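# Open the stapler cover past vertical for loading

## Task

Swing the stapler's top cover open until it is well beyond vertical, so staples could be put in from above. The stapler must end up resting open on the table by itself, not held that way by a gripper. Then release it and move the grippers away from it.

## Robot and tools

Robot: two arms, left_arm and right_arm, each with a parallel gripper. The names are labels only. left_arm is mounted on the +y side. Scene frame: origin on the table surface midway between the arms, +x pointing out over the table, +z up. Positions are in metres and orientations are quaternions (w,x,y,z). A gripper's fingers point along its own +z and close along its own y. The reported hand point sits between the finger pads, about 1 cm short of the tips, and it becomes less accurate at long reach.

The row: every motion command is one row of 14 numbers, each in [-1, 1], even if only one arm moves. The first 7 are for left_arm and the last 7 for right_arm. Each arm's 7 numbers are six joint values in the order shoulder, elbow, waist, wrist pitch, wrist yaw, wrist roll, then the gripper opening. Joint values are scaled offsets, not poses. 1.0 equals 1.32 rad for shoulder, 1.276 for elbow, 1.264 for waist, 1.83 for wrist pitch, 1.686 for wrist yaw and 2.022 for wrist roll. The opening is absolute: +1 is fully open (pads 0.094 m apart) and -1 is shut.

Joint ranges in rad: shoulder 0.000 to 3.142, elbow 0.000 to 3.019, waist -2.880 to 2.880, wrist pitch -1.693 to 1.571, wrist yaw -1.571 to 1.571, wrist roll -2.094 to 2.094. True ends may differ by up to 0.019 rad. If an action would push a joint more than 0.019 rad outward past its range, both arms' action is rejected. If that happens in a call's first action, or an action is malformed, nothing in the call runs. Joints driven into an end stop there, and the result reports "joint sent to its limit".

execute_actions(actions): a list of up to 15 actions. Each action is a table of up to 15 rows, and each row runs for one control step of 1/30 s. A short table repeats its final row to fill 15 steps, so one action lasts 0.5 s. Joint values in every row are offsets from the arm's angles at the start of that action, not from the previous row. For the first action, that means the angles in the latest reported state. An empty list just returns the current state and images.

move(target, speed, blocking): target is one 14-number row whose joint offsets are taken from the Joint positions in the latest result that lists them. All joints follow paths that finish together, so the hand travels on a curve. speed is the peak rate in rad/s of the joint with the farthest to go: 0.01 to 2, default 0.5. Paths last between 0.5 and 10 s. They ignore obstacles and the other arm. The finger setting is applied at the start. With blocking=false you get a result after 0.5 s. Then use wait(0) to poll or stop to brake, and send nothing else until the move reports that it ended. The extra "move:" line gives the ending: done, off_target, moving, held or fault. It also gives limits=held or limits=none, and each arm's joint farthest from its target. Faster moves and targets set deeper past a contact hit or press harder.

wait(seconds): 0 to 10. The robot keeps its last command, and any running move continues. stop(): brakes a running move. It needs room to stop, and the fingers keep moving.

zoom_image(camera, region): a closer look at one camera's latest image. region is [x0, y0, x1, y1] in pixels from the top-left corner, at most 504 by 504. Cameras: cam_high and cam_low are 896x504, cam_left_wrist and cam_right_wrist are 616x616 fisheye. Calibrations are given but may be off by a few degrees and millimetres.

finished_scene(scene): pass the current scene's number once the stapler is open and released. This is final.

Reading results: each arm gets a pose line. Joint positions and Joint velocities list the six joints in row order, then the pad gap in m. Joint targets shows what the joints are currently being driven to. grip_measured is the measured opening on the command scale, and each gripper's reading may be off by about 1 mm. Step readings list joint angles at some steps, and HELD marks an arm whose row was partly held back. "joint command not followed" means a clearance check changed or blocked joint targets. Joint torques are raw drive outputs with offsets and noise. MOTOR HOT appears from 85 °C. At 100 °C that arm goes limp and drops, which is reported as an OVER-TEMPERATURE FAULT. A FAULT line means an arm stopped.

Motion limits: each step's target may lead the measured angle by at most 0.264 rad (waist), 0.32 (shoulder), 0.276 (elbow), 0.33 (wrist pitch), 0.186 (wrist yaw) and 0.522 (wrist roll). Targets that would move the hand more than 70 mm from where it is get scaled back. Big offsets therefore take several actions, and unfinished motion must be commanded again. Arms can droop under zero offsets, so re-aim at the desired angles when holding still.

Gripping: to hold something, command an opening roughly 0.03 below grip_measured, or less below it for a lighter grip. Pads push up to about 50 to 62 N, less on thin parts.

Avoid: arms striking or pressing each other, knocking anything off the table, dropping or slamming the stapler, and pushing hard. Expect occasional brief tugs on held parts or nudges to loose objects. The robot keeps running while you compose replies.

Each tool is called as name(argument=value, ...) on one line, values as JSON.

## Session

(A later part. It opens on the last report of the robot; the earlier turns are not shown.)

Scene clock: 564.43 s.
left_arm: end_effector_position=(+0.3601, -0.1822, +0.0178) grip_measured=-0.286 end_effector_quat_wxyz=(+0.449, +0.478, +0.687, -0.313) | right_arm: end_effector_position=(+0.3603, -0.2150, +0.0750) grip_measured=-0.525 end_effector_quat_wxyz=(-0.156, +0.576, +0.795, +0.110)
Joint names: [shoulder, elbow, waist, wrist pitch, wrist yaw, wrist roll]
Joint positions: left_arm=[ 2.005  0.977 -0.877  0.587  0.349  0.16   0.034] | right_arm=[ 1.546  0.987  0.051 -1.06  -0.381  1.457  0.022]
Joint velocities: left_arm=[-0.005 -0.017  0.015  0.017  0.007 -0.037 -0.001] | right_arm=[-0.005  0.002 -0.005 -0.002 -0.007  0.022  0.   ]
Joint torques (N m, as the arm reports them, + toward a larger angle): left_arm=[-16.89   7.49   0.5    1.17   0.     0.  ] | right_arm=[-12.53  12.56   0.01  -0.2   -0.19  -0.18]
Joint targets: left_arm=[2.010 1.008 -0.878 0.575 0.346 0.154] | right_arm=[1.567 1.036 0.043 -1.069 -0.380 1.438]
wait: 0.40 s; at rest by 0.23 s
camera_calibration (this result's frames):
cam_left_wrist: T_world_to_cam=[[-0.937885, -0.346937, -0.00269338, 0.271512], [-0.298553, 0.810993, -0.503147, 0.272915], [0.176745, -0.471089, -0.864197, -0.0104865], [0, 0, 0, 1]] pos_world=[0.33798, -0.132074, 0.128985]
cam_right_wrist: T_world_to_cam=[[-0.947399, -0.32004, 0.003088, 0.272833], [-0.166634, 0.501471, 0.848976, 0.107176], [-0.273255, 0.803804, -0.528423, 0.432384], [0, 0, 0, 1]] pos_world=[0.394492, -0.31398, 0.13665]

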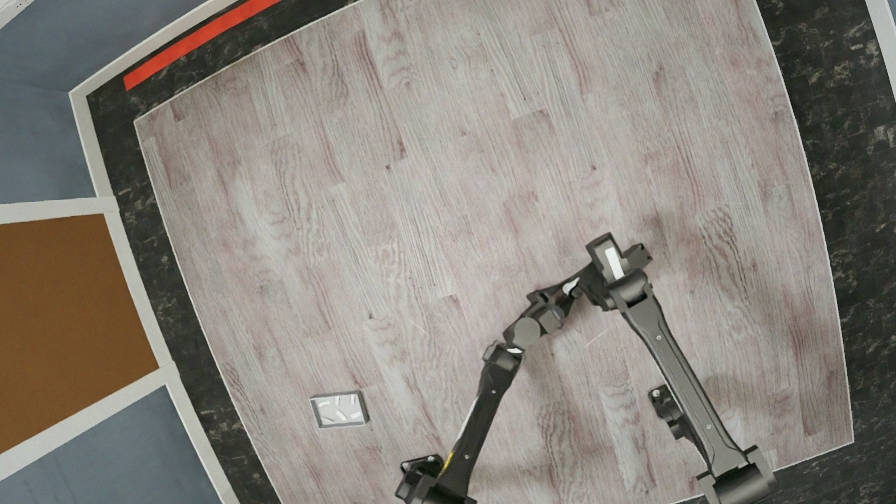

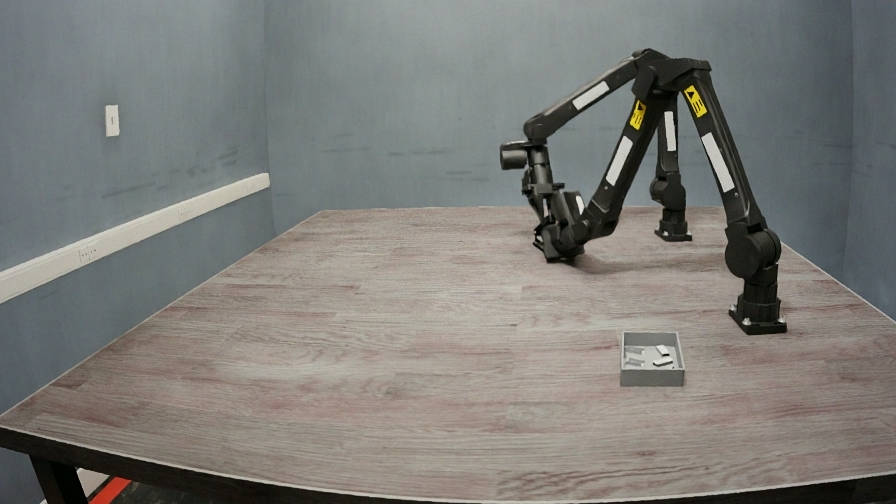

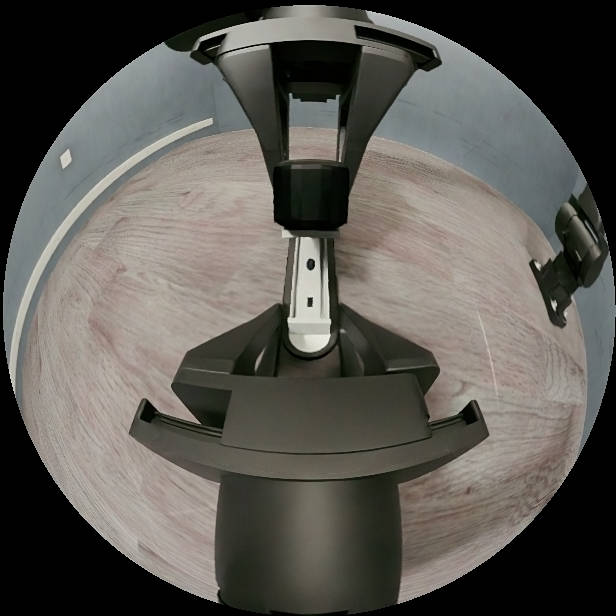

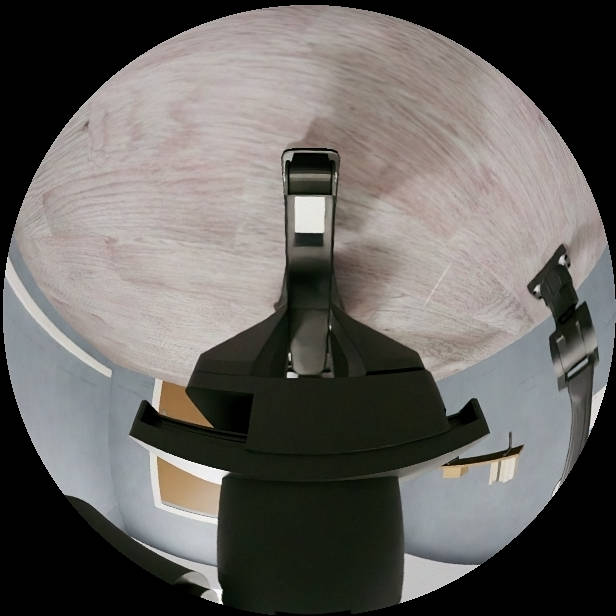

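zoom_image(camera="cam_left_wrist", region=[240, 140, 380, 360])

zoom_image(camera="cam_high", region=[520, 220, 680, 340])

Region (240, 140, 380, 360) of cam_left_wrist's 616x616 image, scaled by 2.291, with more detail than that image has; it fills the left 321 columns of this view, and the rest is white.

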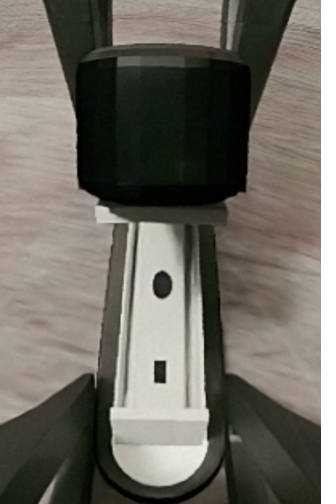

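Region (520, 220, 680, 340) of cam_high's 896x504 image, scaled by 3.150, with more detail than that image has; it fills the top 378 rows of this view, and the rest is white.

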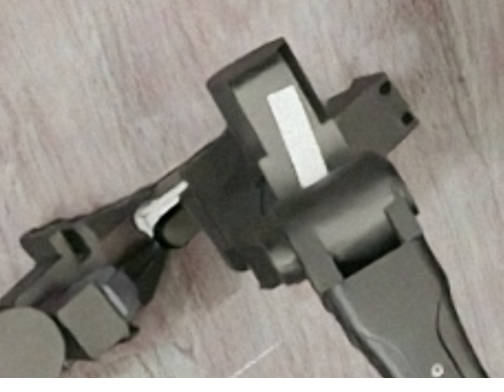

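execute_actions(actions=[[[0.0038,0.0243,-0.0008,-0.0066,-0.0018,-0.003,-0.315,0.0166,0.0389,-0.008,-0.0059,-0.0024,-0.0108,-0.54],[0.0038,0.0243,-0.0008,-0.0066,-0.0018,-0.003,-0.315,0.018,0.0399,-0.0113,-0.0078,-0.0073,-0.0137,-0.54],[0.0038,0.0243,-0.0008,-0.0066,-0.0018,-0.003,-0.315,0.0202,0.0415,-0.0164,-0.0107,-0.0146,-0.0181,-0.54],[0.0038,0.0243,-0.0008,-0.0066,-0.0018,-0.003,-0.315,0.0228,0.0434,-0.0225,-0.0142,-0.0234,-0.0233,-0.54],[0.0038,0.0243,-0.0008,-0.0066,-0.0018,-0.003,-0.315,0.0254,0.0453,-0.0287,-0.0178,-0.0324,-0.0287,-0.54],[0.0038,0.0243,-0.0008,-0.0066,-0.0018,-0.003,-0.315,0.028,0.0471,-0.0348,-0.0214,-0.0413,-0.0339,-0.54],[0.0038,0.0243,-0.0008,-0.0066,-0.0018,-0.003,-0.315,0.0306,0.049,-0.0409,-0.0249,-0.0501,-0.0392,-0.54],[0.0038,0.0243,-0.0008,-0.0066,-0.0018,-0.003,-0.315,0.0332,0.0509,-0.0471,-0.0285,-0.0591,-0.0445,-0.54],[0.0038,0.0243,-0.0008,-0.0066,-0.0018,-0.003,-0.315,0.0358,0.0528,-0.0532,-0.032,-0.068,-0.0498,-0.54],[0.0038,0.0243,-0.0008,-0.0066,-0.0018,-0.003,-0.315,0.0384,0.0547,-0.0593,-0.0355,-0.0768,-0.055,-0.54],[0.0038,0.0243,-0.0008,-0.0066,-0.0018,-0.003,-0.315,0.041,0.0566,-0.0655,-0.0391,-0.0858,-0.0604,-0.54],[0.0038,0.0243,-0.0008,-0.0066,-0.0018,-0.003,-0.315,0.0436,0.0584,-0.0717,-0.0427,-0.0947,-0.0656,-0.54],[0.0038,0.0243,-0.0008,-0.0066,-0.0018,-0.003,-0.315,0.0462,0.0603,-0.0778,-0.0462,-0.1036,-0.0709,-0.54],[0.0038,0.0243,-0.0008,-0.0066,-0.0018,-0.003,-0.315,0.0488,0.0622,-0.084,-0.0498,-0.1125,-0.0762,-0.54],[0.0038,0.0243,-0.0008,-0.0066,-0.0018,-0.003,-0.315,0.0514,0.0641,-0.0901,-0.0533,-0.1214,-0.0815,-0.54]],[[0.0038,0.0243,-0.0008,-0.0066,-0.0018,-0.003,-0.315,0.025,0.0434,-0.0238,-0.0176,-0.0262,-0.0297,-0.54],[0.0038,0.0243,-0.0008,-0.0066,-0.0018,-0.003,-0.315,0.029,0.0459,-0.029,-0.0228,-0.0336,-0.0357,-0.54],[0.0038,0.0243,-0.0008,-0.0066,-0.0018,-0.003,-0.315,0.033,0.0485,-0.0342,-0.0279,-0.0409,-0.0417,-0.54],[0.0038,0.0243,-0.0008,-0.0066,-0.0018,-0.003,-0.315,0.0369,0.0511,-0.0393,-0.0331,-0.0483,-0.0476,-0.54],[0.0038,0.0243,-0.0008,-0.0066,-0.0018,-0.003,-0.315,0.0409,0.0536,-0.0445,-0.0383,-0.0557,-0.0536,-0.54],[0.0038,0.0243,-0.0008,-0.0066,-0.0018,-0.003,-0.315,0.0448,0.0562,-0.0497,-0.0434,-0.063,-0.0596,-0.54],[0.0038,0.0243,-0.0008,-0.0066,-0.0018,-0.003,-0.315,0.0488,0.0588,-0.0548,-0.0485,-0.0703,-0.0656,-0.54],[0.0038,0.0243,-0.0008,-0.0066,-0.0018,-0.003,-0.315,0.0527,0.0613,-0.06,-0.0537,-0.0777,-0.0716,-0.54],[0.0038,0.0243,-0.0008,-0.0066,-0.0018,-0.003,-0.315,0.0567,0.0639,-0.0652,-0.0588,-0.085,-0.0776,-0.54],[0.0038,0.0243,-0.0008,-0.0066,-0.0018,-0.003,-0.315,0.0606,0.0665,-0.0703,-0.064,-0.0923,-0.0835,-0.54],[0.0038,0.0243,-0.0008,-0.0066,-0.0018,-0.003,-0.315,0.0646,0.069,-0.0755,-0.0692,-0.0998,-0.0896,-0.54],[0.0038,0.0243,-0.0008,-0.0066,-0.0018,-0.003,-0.315,0.0685,0.0716,-0.0807,-0.0743,-0.1071,-0.0955,-0.54],[0.0038,0.0243,-0.0008,-0.0066,-0.0018,-0.003,-0.315,0.0718,0.0737,-0.0849,-0.0785,-0.1131,-0.1004,-0.54],[0.0038,0.0243,-0.0008,-0.0066,-0.0018,-0.003,-0.315,0.0739,0.0751,-0.0877,-0.0813,-0.1171,-0.1037,-0.54],[0.0038,0.0243,-0.0008,-0.0066,-0.0018,-0.003,-0.315,0.075,0.0758,-0.0891,-0.0827,-0.1191,-0.1053,-0.54]]])

wait(seconds=0.4)

Scene clock: 616.57 s.
left_arm: end_effector_position=(+0.3601, -0.1821, +0.0178) grip_measured=-0.286 end_effector_quat_wxyz=(+0.449, +0.478, +0.687, -0.313) | right_arm: end_effector_position=(+0.3666, -0.2341, +0.0980) grip_measured=-0.525 end_effector_quat_wxyz=(-0.317, +0.546, +0.742, +0.225)
Joint names: [shoulder, elbow, waist, wrist pitch, wrist yaw, wrist roll]
Joint positions: left_arm=[ 2.005  0.977 -0.877  0.587  0.348  0.16   0.034] | right_arm=[ 1.653  1.06  -0.139 -1.27  -0.754  1.174  0.022]
Joint velocities: left_arm=[ 0.005 -0.017 -0.005  0.002 -0.007 -0.037 -0.   ] | right_arm=[ 0.103  0.042 -0.132 -0.178 -0.183 -0.271  0.001]
Joint torques (N m, as the arm reports them, + toward a larger angle): left_arm=[-16.88   7.54   0.79   1.12  -0.01   0.01] | right_arm=[-13.72  12.13  -0.23  -0.34  -0.71   0.  ]
Joint targets: left_arm=[2.010 1.008 -0.878 0.575 0.345 0.154] | right_arm=[1.682 1.112 -0.154 -1.288 -0.766 1.131]
Step readings (joint positions; steps 1 to 15: 1st action; 16 to 30: 2nd action):
0: left_arm=[2.005 0.977 -0.877 0.587 0.349 0.160] | right_arm=[1.546 0.987 0.051 -1.060 -0.381 1.457]
1: left_arm=[2.005 0.977 -0.877 0.587 0.348 0.160] | right_arm=[1.546 0.987 0.051 -1.060 -0.382 1.457]
2: left_arm=[2.005 0.977 -0.877 0.587 0.348 0.160] | right_arm=[1.546 0.987 0.050 -1.061 -0.385 1.456]
4: left_arm=[2.005 0.977 -0.877 0.587 0.348 0.160] | right_arm=[1.547 0.990 0.045 -1.067 -0.399 1.449]
8: left_arm=[2.005 0.977 -0.877 0.587 0.348 0.160] | right_arm=[1.556 0.999 0.013 -1.091 -0.459 1.417]
15: left_arm=[2.005 0.977 -0.877 0.587 0.348 0.160] | right_arm=[1.583 1.015 -0.041 -1.137 -0.565 1.344]
16: left_arm=[2.005 0.977 -0.877 0.587 0.348 0.160] | right_arm=[1.586 1.017 -0.049 -1.145 -0.582 1.333]
17: left_arm=[2.005 0.977 -0.877 0.587 0.348 0.160] | right_arm=[1.589 1.020 -0.057 -1.153 -0.598 1.323]
19: left_arm=[2.005 0.977 -0.877 0.587 0.348 0.160] | right_arm=[1.597 1.026 -0.072 -1.171 -0.627 1.300]
23: left_arm=[2.005 0.977 -0.877 0.587 0.348 0.160] | right_arm=[1.617 1.040 -0.097 -1.208 -0.676 1.255]
30: Joint positions above
camera_calibration (this result's frames):
cam_left_wrist: T_world_to_cam=[[-0.937764, -0.34726, -0.00284437, 0.271477], [-0.298772, 0.810945, -0.503094, 0.272975], [0.177011, -0.470934, -0.864227, -0.01056], [0, 0, 0, 1]] pos_world=[0.338008, -0.132068, 0.128978]
cam_right_wrist: T_world_to_cam=[[-0.95087, -0.309501, 0.0074756, 0.275983], [-0.036692, 0.136639, 0.989941, -0.0485581], [-0.307409, 0.941031, -0.141282, 0.468336], [0, 0, 0, 1]] pos_world=[0.404612, -0.348667, 0.112174]

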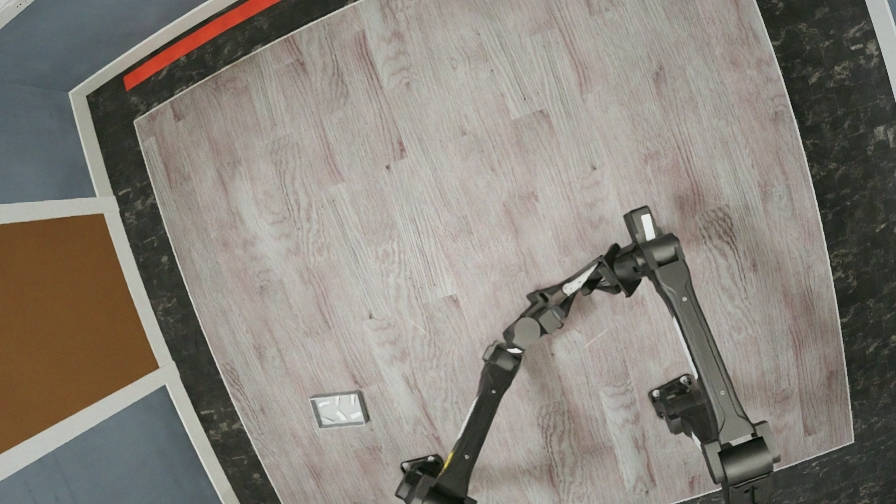

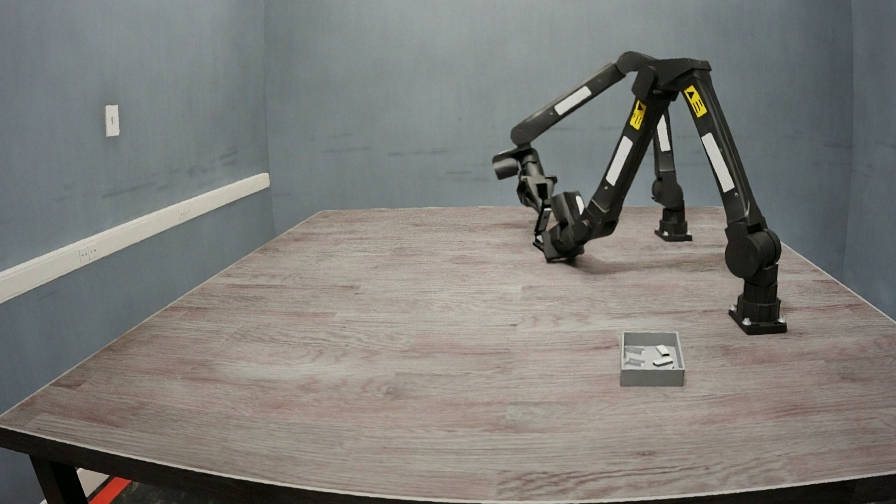

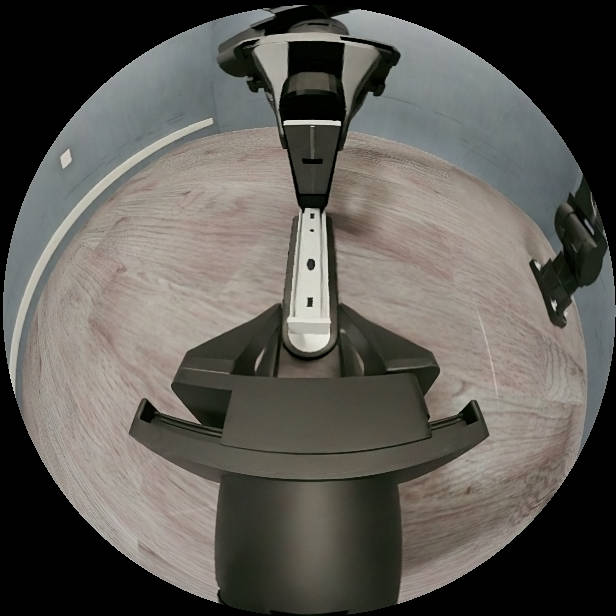

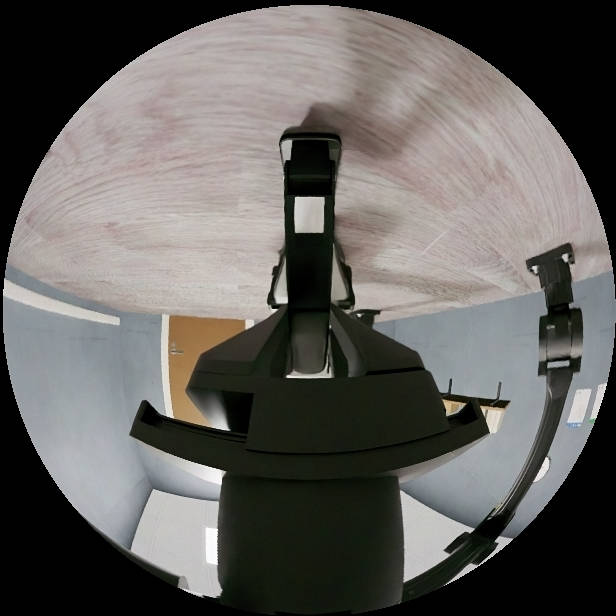

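Scene clock: 616.97 s.
left_arm: end_effector_position=(+0.3602, -0.1821, +0.0178) grip_measured=-0.286 end_effector_quat_wxyz=(+0.449, +0.478, +0.687, -0.312) | right_arm: end_effector_position=(+0.3667, -0.2350, +0.0980) grip_measured=-0.525 end_effector_quat_wxyz=(-0.322, +0.541, +0.743, +0.228)
Joint names: [shoulder, elbow, waist, wrist pitch, wrist yaw, wrist roll]
Joint positions: left_arm=[ 2.005  0.977 -0.877  0.587  0.348  0.16   0.034] | right_arm=[ 1.661  1.064 -0.145 -1.282 -0.763  1.152  0.022]
Joint velocities: left_arm=[-0.005 -0.007 -0.015  0.002  0.022 -0.081  0.001] | right_arm=[-0.005 -0.012 -0.015 -0.012  0.007 -0.051 -0.001]
Joint torques (N m, as the arm reports them, + toward a larger angle): left_arm=[-16.9    7.52   0.38   1.14   0.     0.01] | right_arm=[-13.92  11.86  -0.27  -0.52  -0.63  -0.18]
Joint targets: left_arm=[2.010 1.008 -0.878 0.575 0.345 0.154] | right_arm=[1.682 1.112 -0.154 -1.288 -0.766 1.131]
wait: 0.40 s; at rest by 0.37 s
camera_calibration (this result's frames):
cam_left_wrist: T_world_to_cam=[[-0.937644, -0.347584, -0.00299538, 0.271443], [-0.298991, 0.810897, -0.503041, 0.273036], [0.177278, -0.470778, -0.864257, -0.0106334], [0, 0, 0, 1]] pos_world=[0.338037, -0.132061, 0.128971]
cam_right_wrist: T_world_to_cam=[[-0.948637, -0.316347, 0.00356109, 0.273734], [-0.0374422, 0.123442, 0.991645, -0.0514766], [-0.314144, 0.940578, -0.128946, 0.470401], [0, 0, 0, 1]] pos_world=[0.40552, -0.349499, 0.110728]

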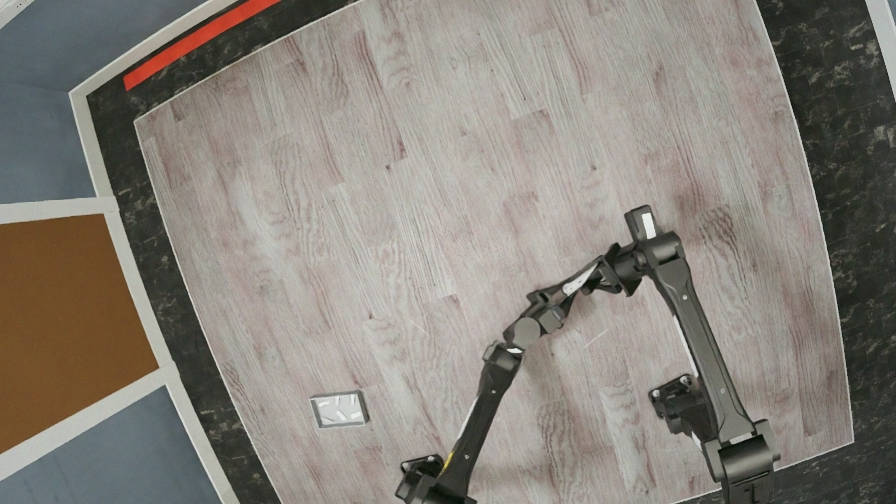

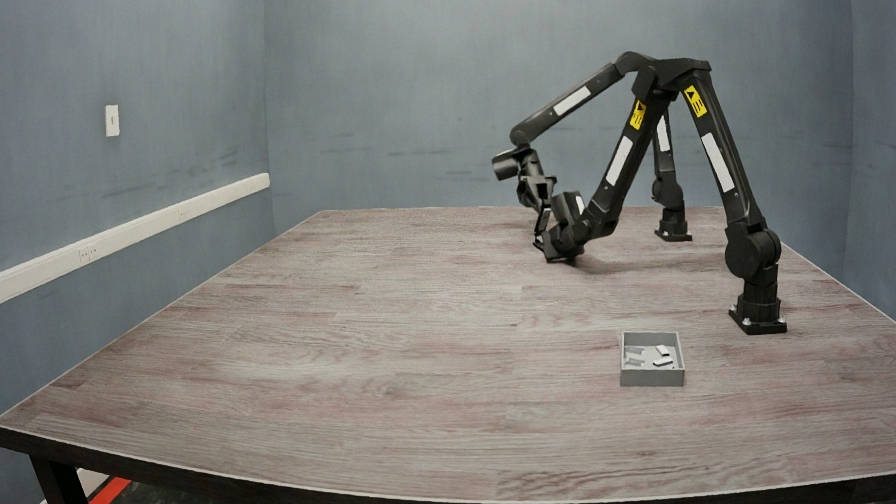

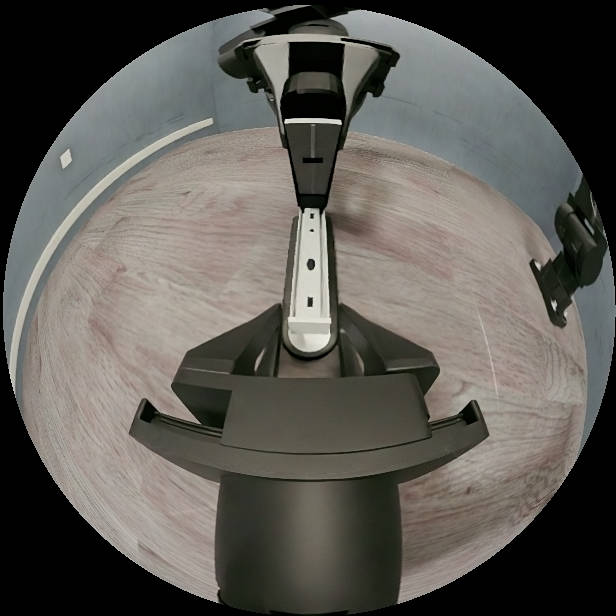

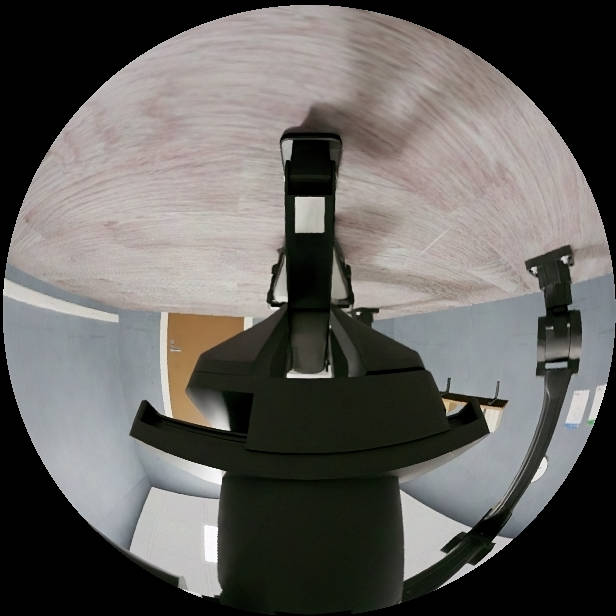

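execute_actions(actions=[[[0.0038,0.0243,-0.0008,-0.0066,-0.0018,-0.003,-0.315,0.0175,0.0385,-0.0083,-0.0052,-0.0034,-0.0126,-0.54],[0.0038,0.0243,-0.0008,-0.0066,-0.0018,-0.003,-0.315,0.0207,0.0403,-0.0107,-0.0091,-0.0065,-0.0171,-0.54],[0.0038,0.0243,-0.0008,-0.0066,-0.0018,-0.003,-0.315,0.0254,0.0431,-0.0143,-0.015,-0.0111,-0.0237,-0.54],[0.0038,0.0243,-0.0008,-0.0066,-0.0018,-0.003,-0.315,0.0312,0.0464,-0.0188,-0.0221,-0.0168,-0.0318,-0.54],[0.0038,0.0243,-0.0008,-0.0066,-0.0018,-0.003,-0.315,0.0371,0.0498,-0.0232,-0.0293,-0.0226,-0.04,-0.54],[0.0038,0.0243,-0.0008,-0.0066,-0.0018,-0.003,-0.315,0.0429,0.0531,-0.0276,-0.0363,-0.0283,-0.0481,-0.54],[0.0038,0.0243,-0.0008,-0.0066,-0.0018,-0.003,-0.315,0.0487,0.0564,-0.032,-0.0434,-0.0339,-0.0562,-0.54],[0.0038,0.0243,-0.0008,-0.0066,-0.0018,-0.003,-0.315,0.0546,0.0598,-0.0365,-0.0506,-0.0397,-0.0645,-0.54],[0.0038,0.0243,-0.0008,-0.0066,-0.0018,-0.003,-0.315,0.0604,0.0631,-0.0409,-0.0577,-0.0454,-0.0726,-0.54],[0.0038,0.0243,-0.0008,-0.0066,-0.0018,-0.003,-0.315,0.0662,0.0665,-0.0453,-0.0648,-0.051,-0.0807,-0.54],[0.0038,0.0243,-0.0008,-0.0066,-0.0018,-0.003,-0.315,0.072,0.0698,-0.0498,-0.072,-0.0568,-0.0889,-0.54],[0.0038,0.0243,-0.0008,-0.0066,-0.0018,-0.003,-0.315,0.0778,0.0732,-0.0542,-0.0791,-0.0625,-0.097,-0.54],[0.0038,0.0243,-0.0008,-0.0066,-0.0018,-0.003,-0.315,0.0836,0.0765,-0.0586,-0.0862,-0.0682,-0.1051,-0.54],[0.0038,0.0243,-0.0008,-0.0066,-0.0018,-0.003,-0.315,0.0895,0.0799,-0.0631,-0.0934,-0.0739,-0.1133,-0.54],[0.0038,0.0243,-0.0008,-0.0066,-0.0018,-0.003,-0.315,0.0953,0.0832,-0.0675,-0.1005,-0.0796,-0.1214,-0.54]],[[0.0038,0.0243,-0.0008,-0.0066,-0.0018,-0.003,-0.315,0.0379,0.0487,-0.0178,-0.0231,-0.0123,-0.0406,-0.54],[0.0038,0.0243,-0.0008,-0.0066,-0.0018,-0.003,-0.315,0.0432,0.0515,-0.0207,-0.0303,-0.0159,-0.0481,-0.54],[0.0038,0.0243,-0.0008,-0.0066,-0.0018,-0.003,-0.315,0.0485,0.0543,-0.0235,-0.0375,-0.0194,-0.0555,-0.54],[0.0038,0.0243,-0.0008,-0.0066,-0.0018,-0.003,-0.315,0.0538,0.0571,-0.0264,-0.0446,-0.0229,-0.0629,-0.54],[0.0038,0.0243,-0.0008,-0.0066,-0.0018,-0.003,-0.315,0.0591,0.06,-0.0292,-0.0518,-0.0265,-0.0704,-0.54],[0.0038,0.0243,-0.0008,-0.0066,-0.0018,-0.003,-0.315,0.0644,0.0628,-0.0321,-0.0589,-0.03,-0.0778,-0.54],[0.0038,0.0243,-0.0008,-0.0066,-0.0018,-0.003,-0.315,0.0697,0.0655,-0.0349,-0.066,-0.0335,-0.0852,-0.54],[0.0038,0.0243,-0.0008,-0.0066,-0.0018,-0.003,-0.315,0.075,0.0684,-0.0378,-0.0732,-0.0371,-0.0927,-0.54],[0.0038,0.0243,-0.0008,-0.0066,-0.0018,-0.003,-0.315,0.0803,0.0712,-0.0406,-0.0804,-0.0406,-0.1001,-0.54],[0.0038,0.0243,-0.0008,-0.0066,-0.0018,-0.003,-0.315,0.0856,0.074,-0.0434,-0.0875,-0.0441,-0.1075,-0.54],[0.0038,0.0243,-0.0008,-0.0066,-0.0018,-0.003,-0.315,0.0909,0.0768,-0.0463,-0.0947,-0.0477,-0.1149,-0.54],[0.0038,0.0243,-0.0008,-0.0066,-0.0018,-0.003,-0.315,0.0962,0.0796,-0.0491,-0.1018,-0.0512,-0.1223,-0.54],[0.0038,0.0243,-0.0008,-0.0066,-0.0018,-0.003,-0.315,0.1006,0.0819,-0.0515,-0.1077,-0.0541,-0.1284,-0.54],[0.0038,0.0243,-0.0008,-0.0066,-0.0018,-0.003,-0.315,0.1035,0.0834,-0.053,-0.1116,-0.056,-0.1325,-0.54],[0.0038,0.0243,-0.0008,-0.0066,-0.0018,-0.003,-0.315,0.1049,0.0842,-0.0538,-0.1135,-0.057,-0.1345,-0.54]]])

wait(seconds=0.5)

Scene clock: 642.60 s.
left_arm: end_effector_position=(+0.3608, -0.1818, +0.0177) grip_measured=-0.286 end_effector_quat_wxyz=(+0.450, +0.476, +0.688, -0.311) | right_arm: end_effector_position=(+0.3759, -0.2550, +0.1096) grip_measured=-0.525 end_effector_quat_wxyz=(-0.442, +0.498, +0.680, +0.307)
Joint names: [shoulder, elbow, waist, wrist pitch, wrist yaw, wrist roll]
Joint positions: left_arm=[ 2.005  0.977 -0.877  0.587  0.344  0.158  0.034] | right_arm=[ 1.848  1.171 -0.258 -1.624 -0.971  0.769  0.022]
Joint velocities: left_arm=[-0.005 -0.012 -0.005 -0.002 -0.051  0.037 -0.   ] | right_arm=[ 0.122  0.061 -0.073 -0.281 -0.066 -0.271  0.   ]
Joint torques (N m, as the arm reports them, + toward a larger angle): left_arm=[-17.16   7.33   0.14   1.16   0.1    0.05] | right_arm=[-15.03  10.39  -0.64  -0.66  -0.72  -0.08]
Joint targets: left_arm=[2.010 1.008 -0.878 0.575 0.344 0.154] | right_arm=[1.885 1.222 -0.275 -1.641 -0.979 0.711]
Step readings (joint positions; steps 1 to 15: 1st action; 16 to 30: 2nd action):
0: left_arm=[2.005 0.977 -0.877 0.587 0.348 0.160] | right_arm=[1.661 1.064 -0.145 -1.282 -0.763 1.152]
1: left_arm=[2.005 0.977 -0.877 0.587 0.348 0.160] | right_arm=[1.661 1.064 -0.145 -1.282 -0.764 1.151]
2: left_arm=[2.005 0.977 -0.877 0.587 0.348 0.160] | right_arm=[1.661 1.064 -0.145 -1.284 -0.766 1.149]
4: left_arm=[2.005 0.977 -0.877 0.587 0.348 0.160] | right_arm=[1.664 1.069 -0.148 -1.296 -0.775 1.139]
8: left_arm=[2.005 0.977 -0.877 0.587 0.348 0.160] | right_arm=[1.688 1.085 -0.168 -1.342 -0.813 1.094]
15: left_arm=[2.005 0.977 -0.877 0.587 0.347 0.160] | right_arm=[1.747 1.114 -0.208 -1.433 -0.883 0.983]
16: left_arm=[2.005 0.977 -0.877 0.587 0.346 0.160] | right_arm=[1.754 1.118 -0.212 -1.446 -0.890 0.968]
17: left_arm=[2.005 0.977 -0.877 0.587 0.346 0.160] | right_arm=[1.761 1.122 -0.216 -1.459 -0.897 0.954]
19: left_arm=[2.005 0.977 -0.877 0.587 0.345 0.159] | right_arm=[1.775 1.131 -0.222 -1.486 -0.909 0.925]
23: left_arm=[2.005 0.977 -0.877 0.587 0.344 0.158] | right_arm=[1.803 1.148 -0.235 -1.536 -0.932 0.868]
30: Joint positions above
camera_calibration (this result's frames):
cam_left_wrist: T_world_to_cam=[[-0.936119, -0.351676, -0.00241049, 0.270785], [-0.302913, 0.809763, -0.502521, 0.27415], [0.178676, -0.469689, -0.864562, -0.0109966], [0, 0, 0, 1]] pos_world=[0.338495, -0.131933, 0.128911]
cam_right_wrist: T_world_to_cam=[[-0.947222, -0.320216, 0.0152261, 0.273247], [0.0765376, -0.179771, 0.980727, -0.179154], [-0.311307, 0.930131, 0.194791, 0.454396], [0, 0, 0, 1]] pos_world=[0.413995, -0.367356, 0.0830285]

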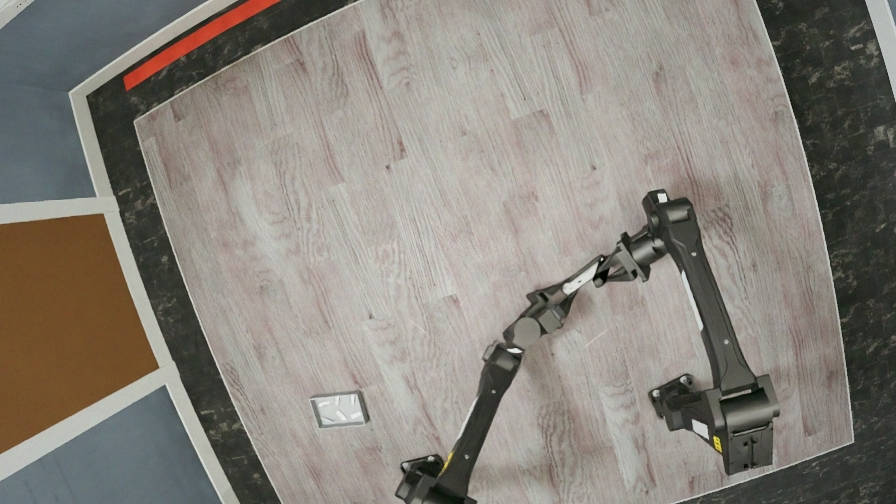

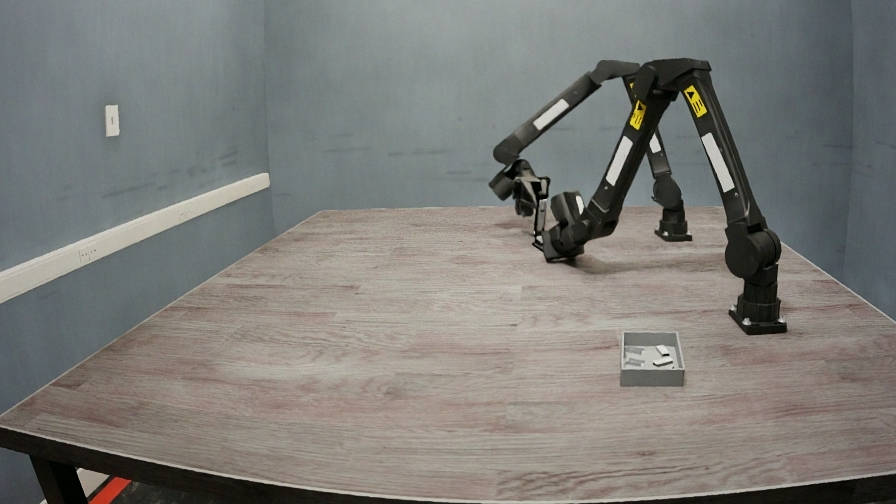

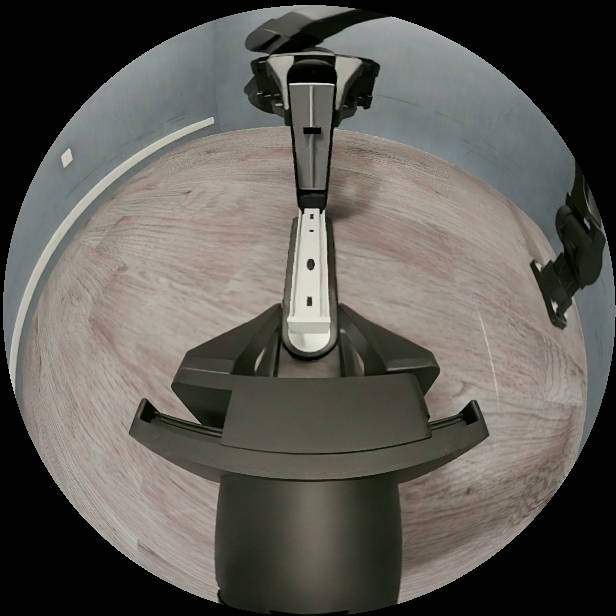

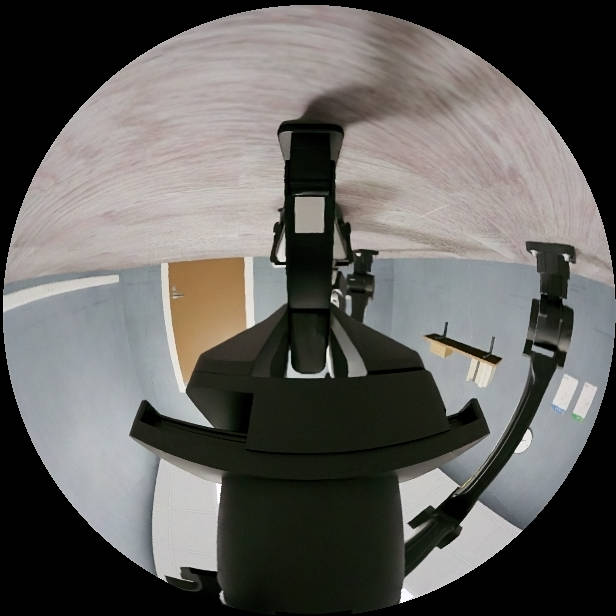

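Scene clock: 643.10 s.
left_arm: end_effector_position=(+0.3609, -0.1818, +0.0177) grip_measured=-0.286 end_effector_quat_wxyz=(+0.450, +0.476, +0.688, -0.311) | right_arm: end_effector_position=(+0.3756, -0.2559, +0.1099) grip_measured=-0.525 end_effector_quat_wxyz=(-0.444, +0.492, +0.681, +0.312)
Joint names: [shoulder, elbow, waist, wrist pitch, wrist yaw, wrist roll]
Joint positions: left_arm=[ 2.005  0.977 -0.877  0.587  0.344  0.158  0.034] | right_arm=[ 1.855  1.174 -0.261 -1.639 -0.975  0.741  0.022]
Joint velocities: left_arm=[-0.024  0.007 -0.015 -0.017 -0.037 -0.11  -0.001] | right_arm=[-0.015 -0.007 -0.015 -0.012 -0.007  0.007  0.001]
Joint torques (N m, as the arm reports them, + toward a larger angle): left_arm=[-16.66   7.51   0.34   1.13   0.14   0.03] | right_arm=[-15.18  10.65  -0.51  -0.96  -0.68  -0.29]
Joint targets: left_arm=[2.010 1.008 -0.878 0.575 0.344 0.154] | right_arm=[1.885 1.221 -0.275 -1.641 -0.979 0.711]
wait: 0.50 s; at rest by 0.37 s
camera_calibration (this result's frames):
cam_left_wrist: T_world_to_cam=[[-0.935875, -0.352321, -0.00271311, 0.270715], [-0.303351, 0.809664, -0.502417, 0.274271], [0.179209, -0.469377, -0.864621, -0.0111432], [0, 0, 0, 1]] pos_world=[0.338552, -0.131919, 0.128898]
cam_right_wrist: T_world_to_cam=[[-0.945512, -0.325537, 0.00563744, 0.271794], [0.0720874, -0.192428, 0.97866, -0.18085], [-0.317505, 0.925741, 0.20541, 0.455116], [0, 0, 0, 1]] pos_world=[0.414523, -0.367641, 0.0819725]

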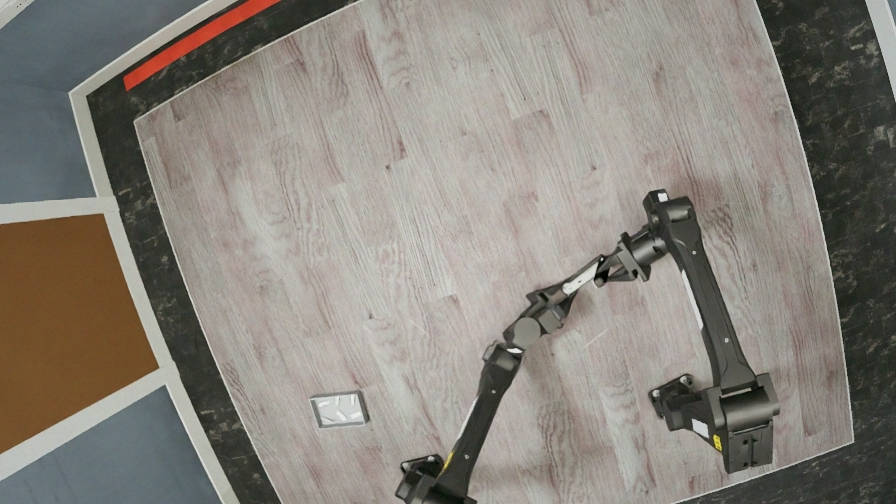

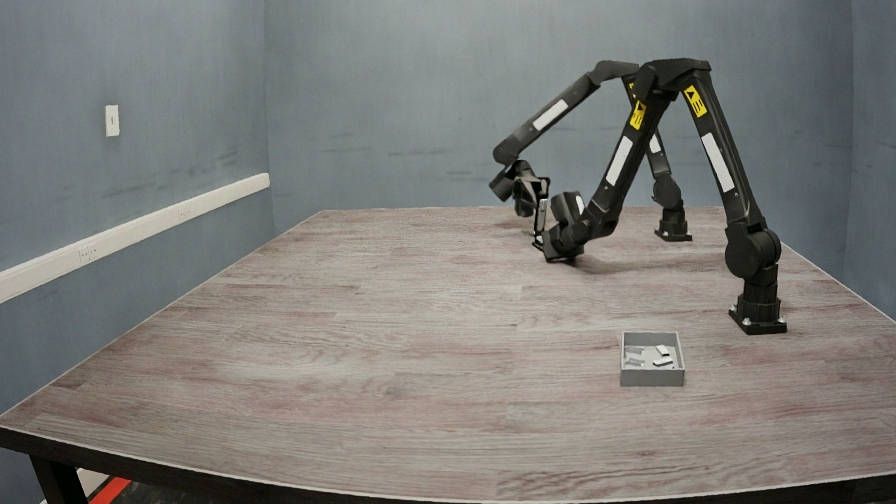

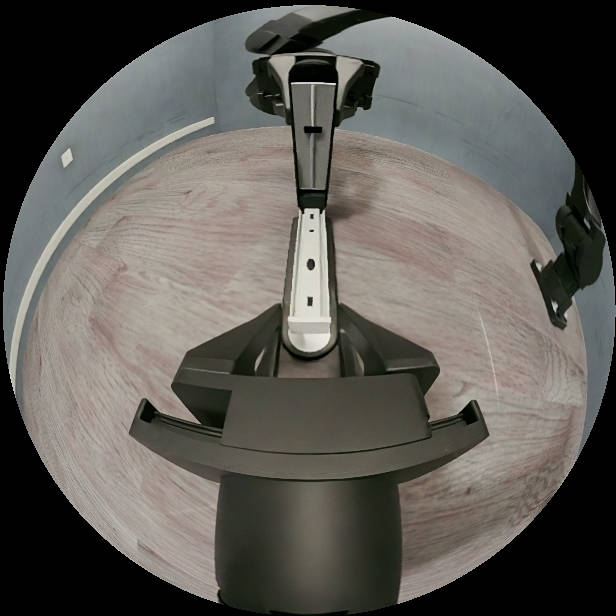

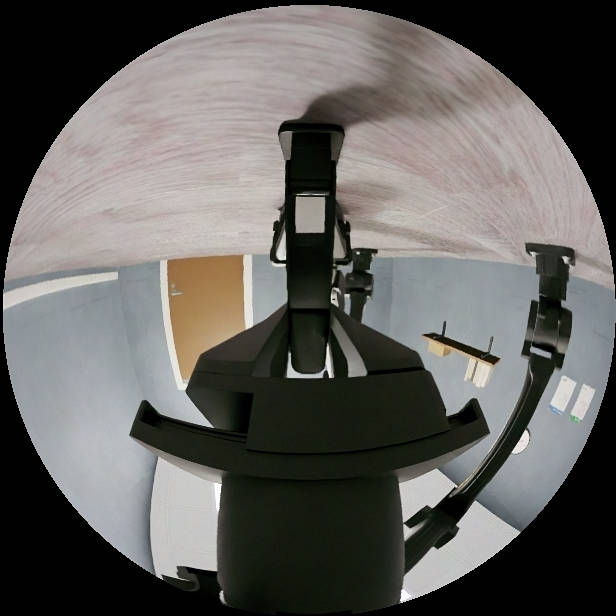

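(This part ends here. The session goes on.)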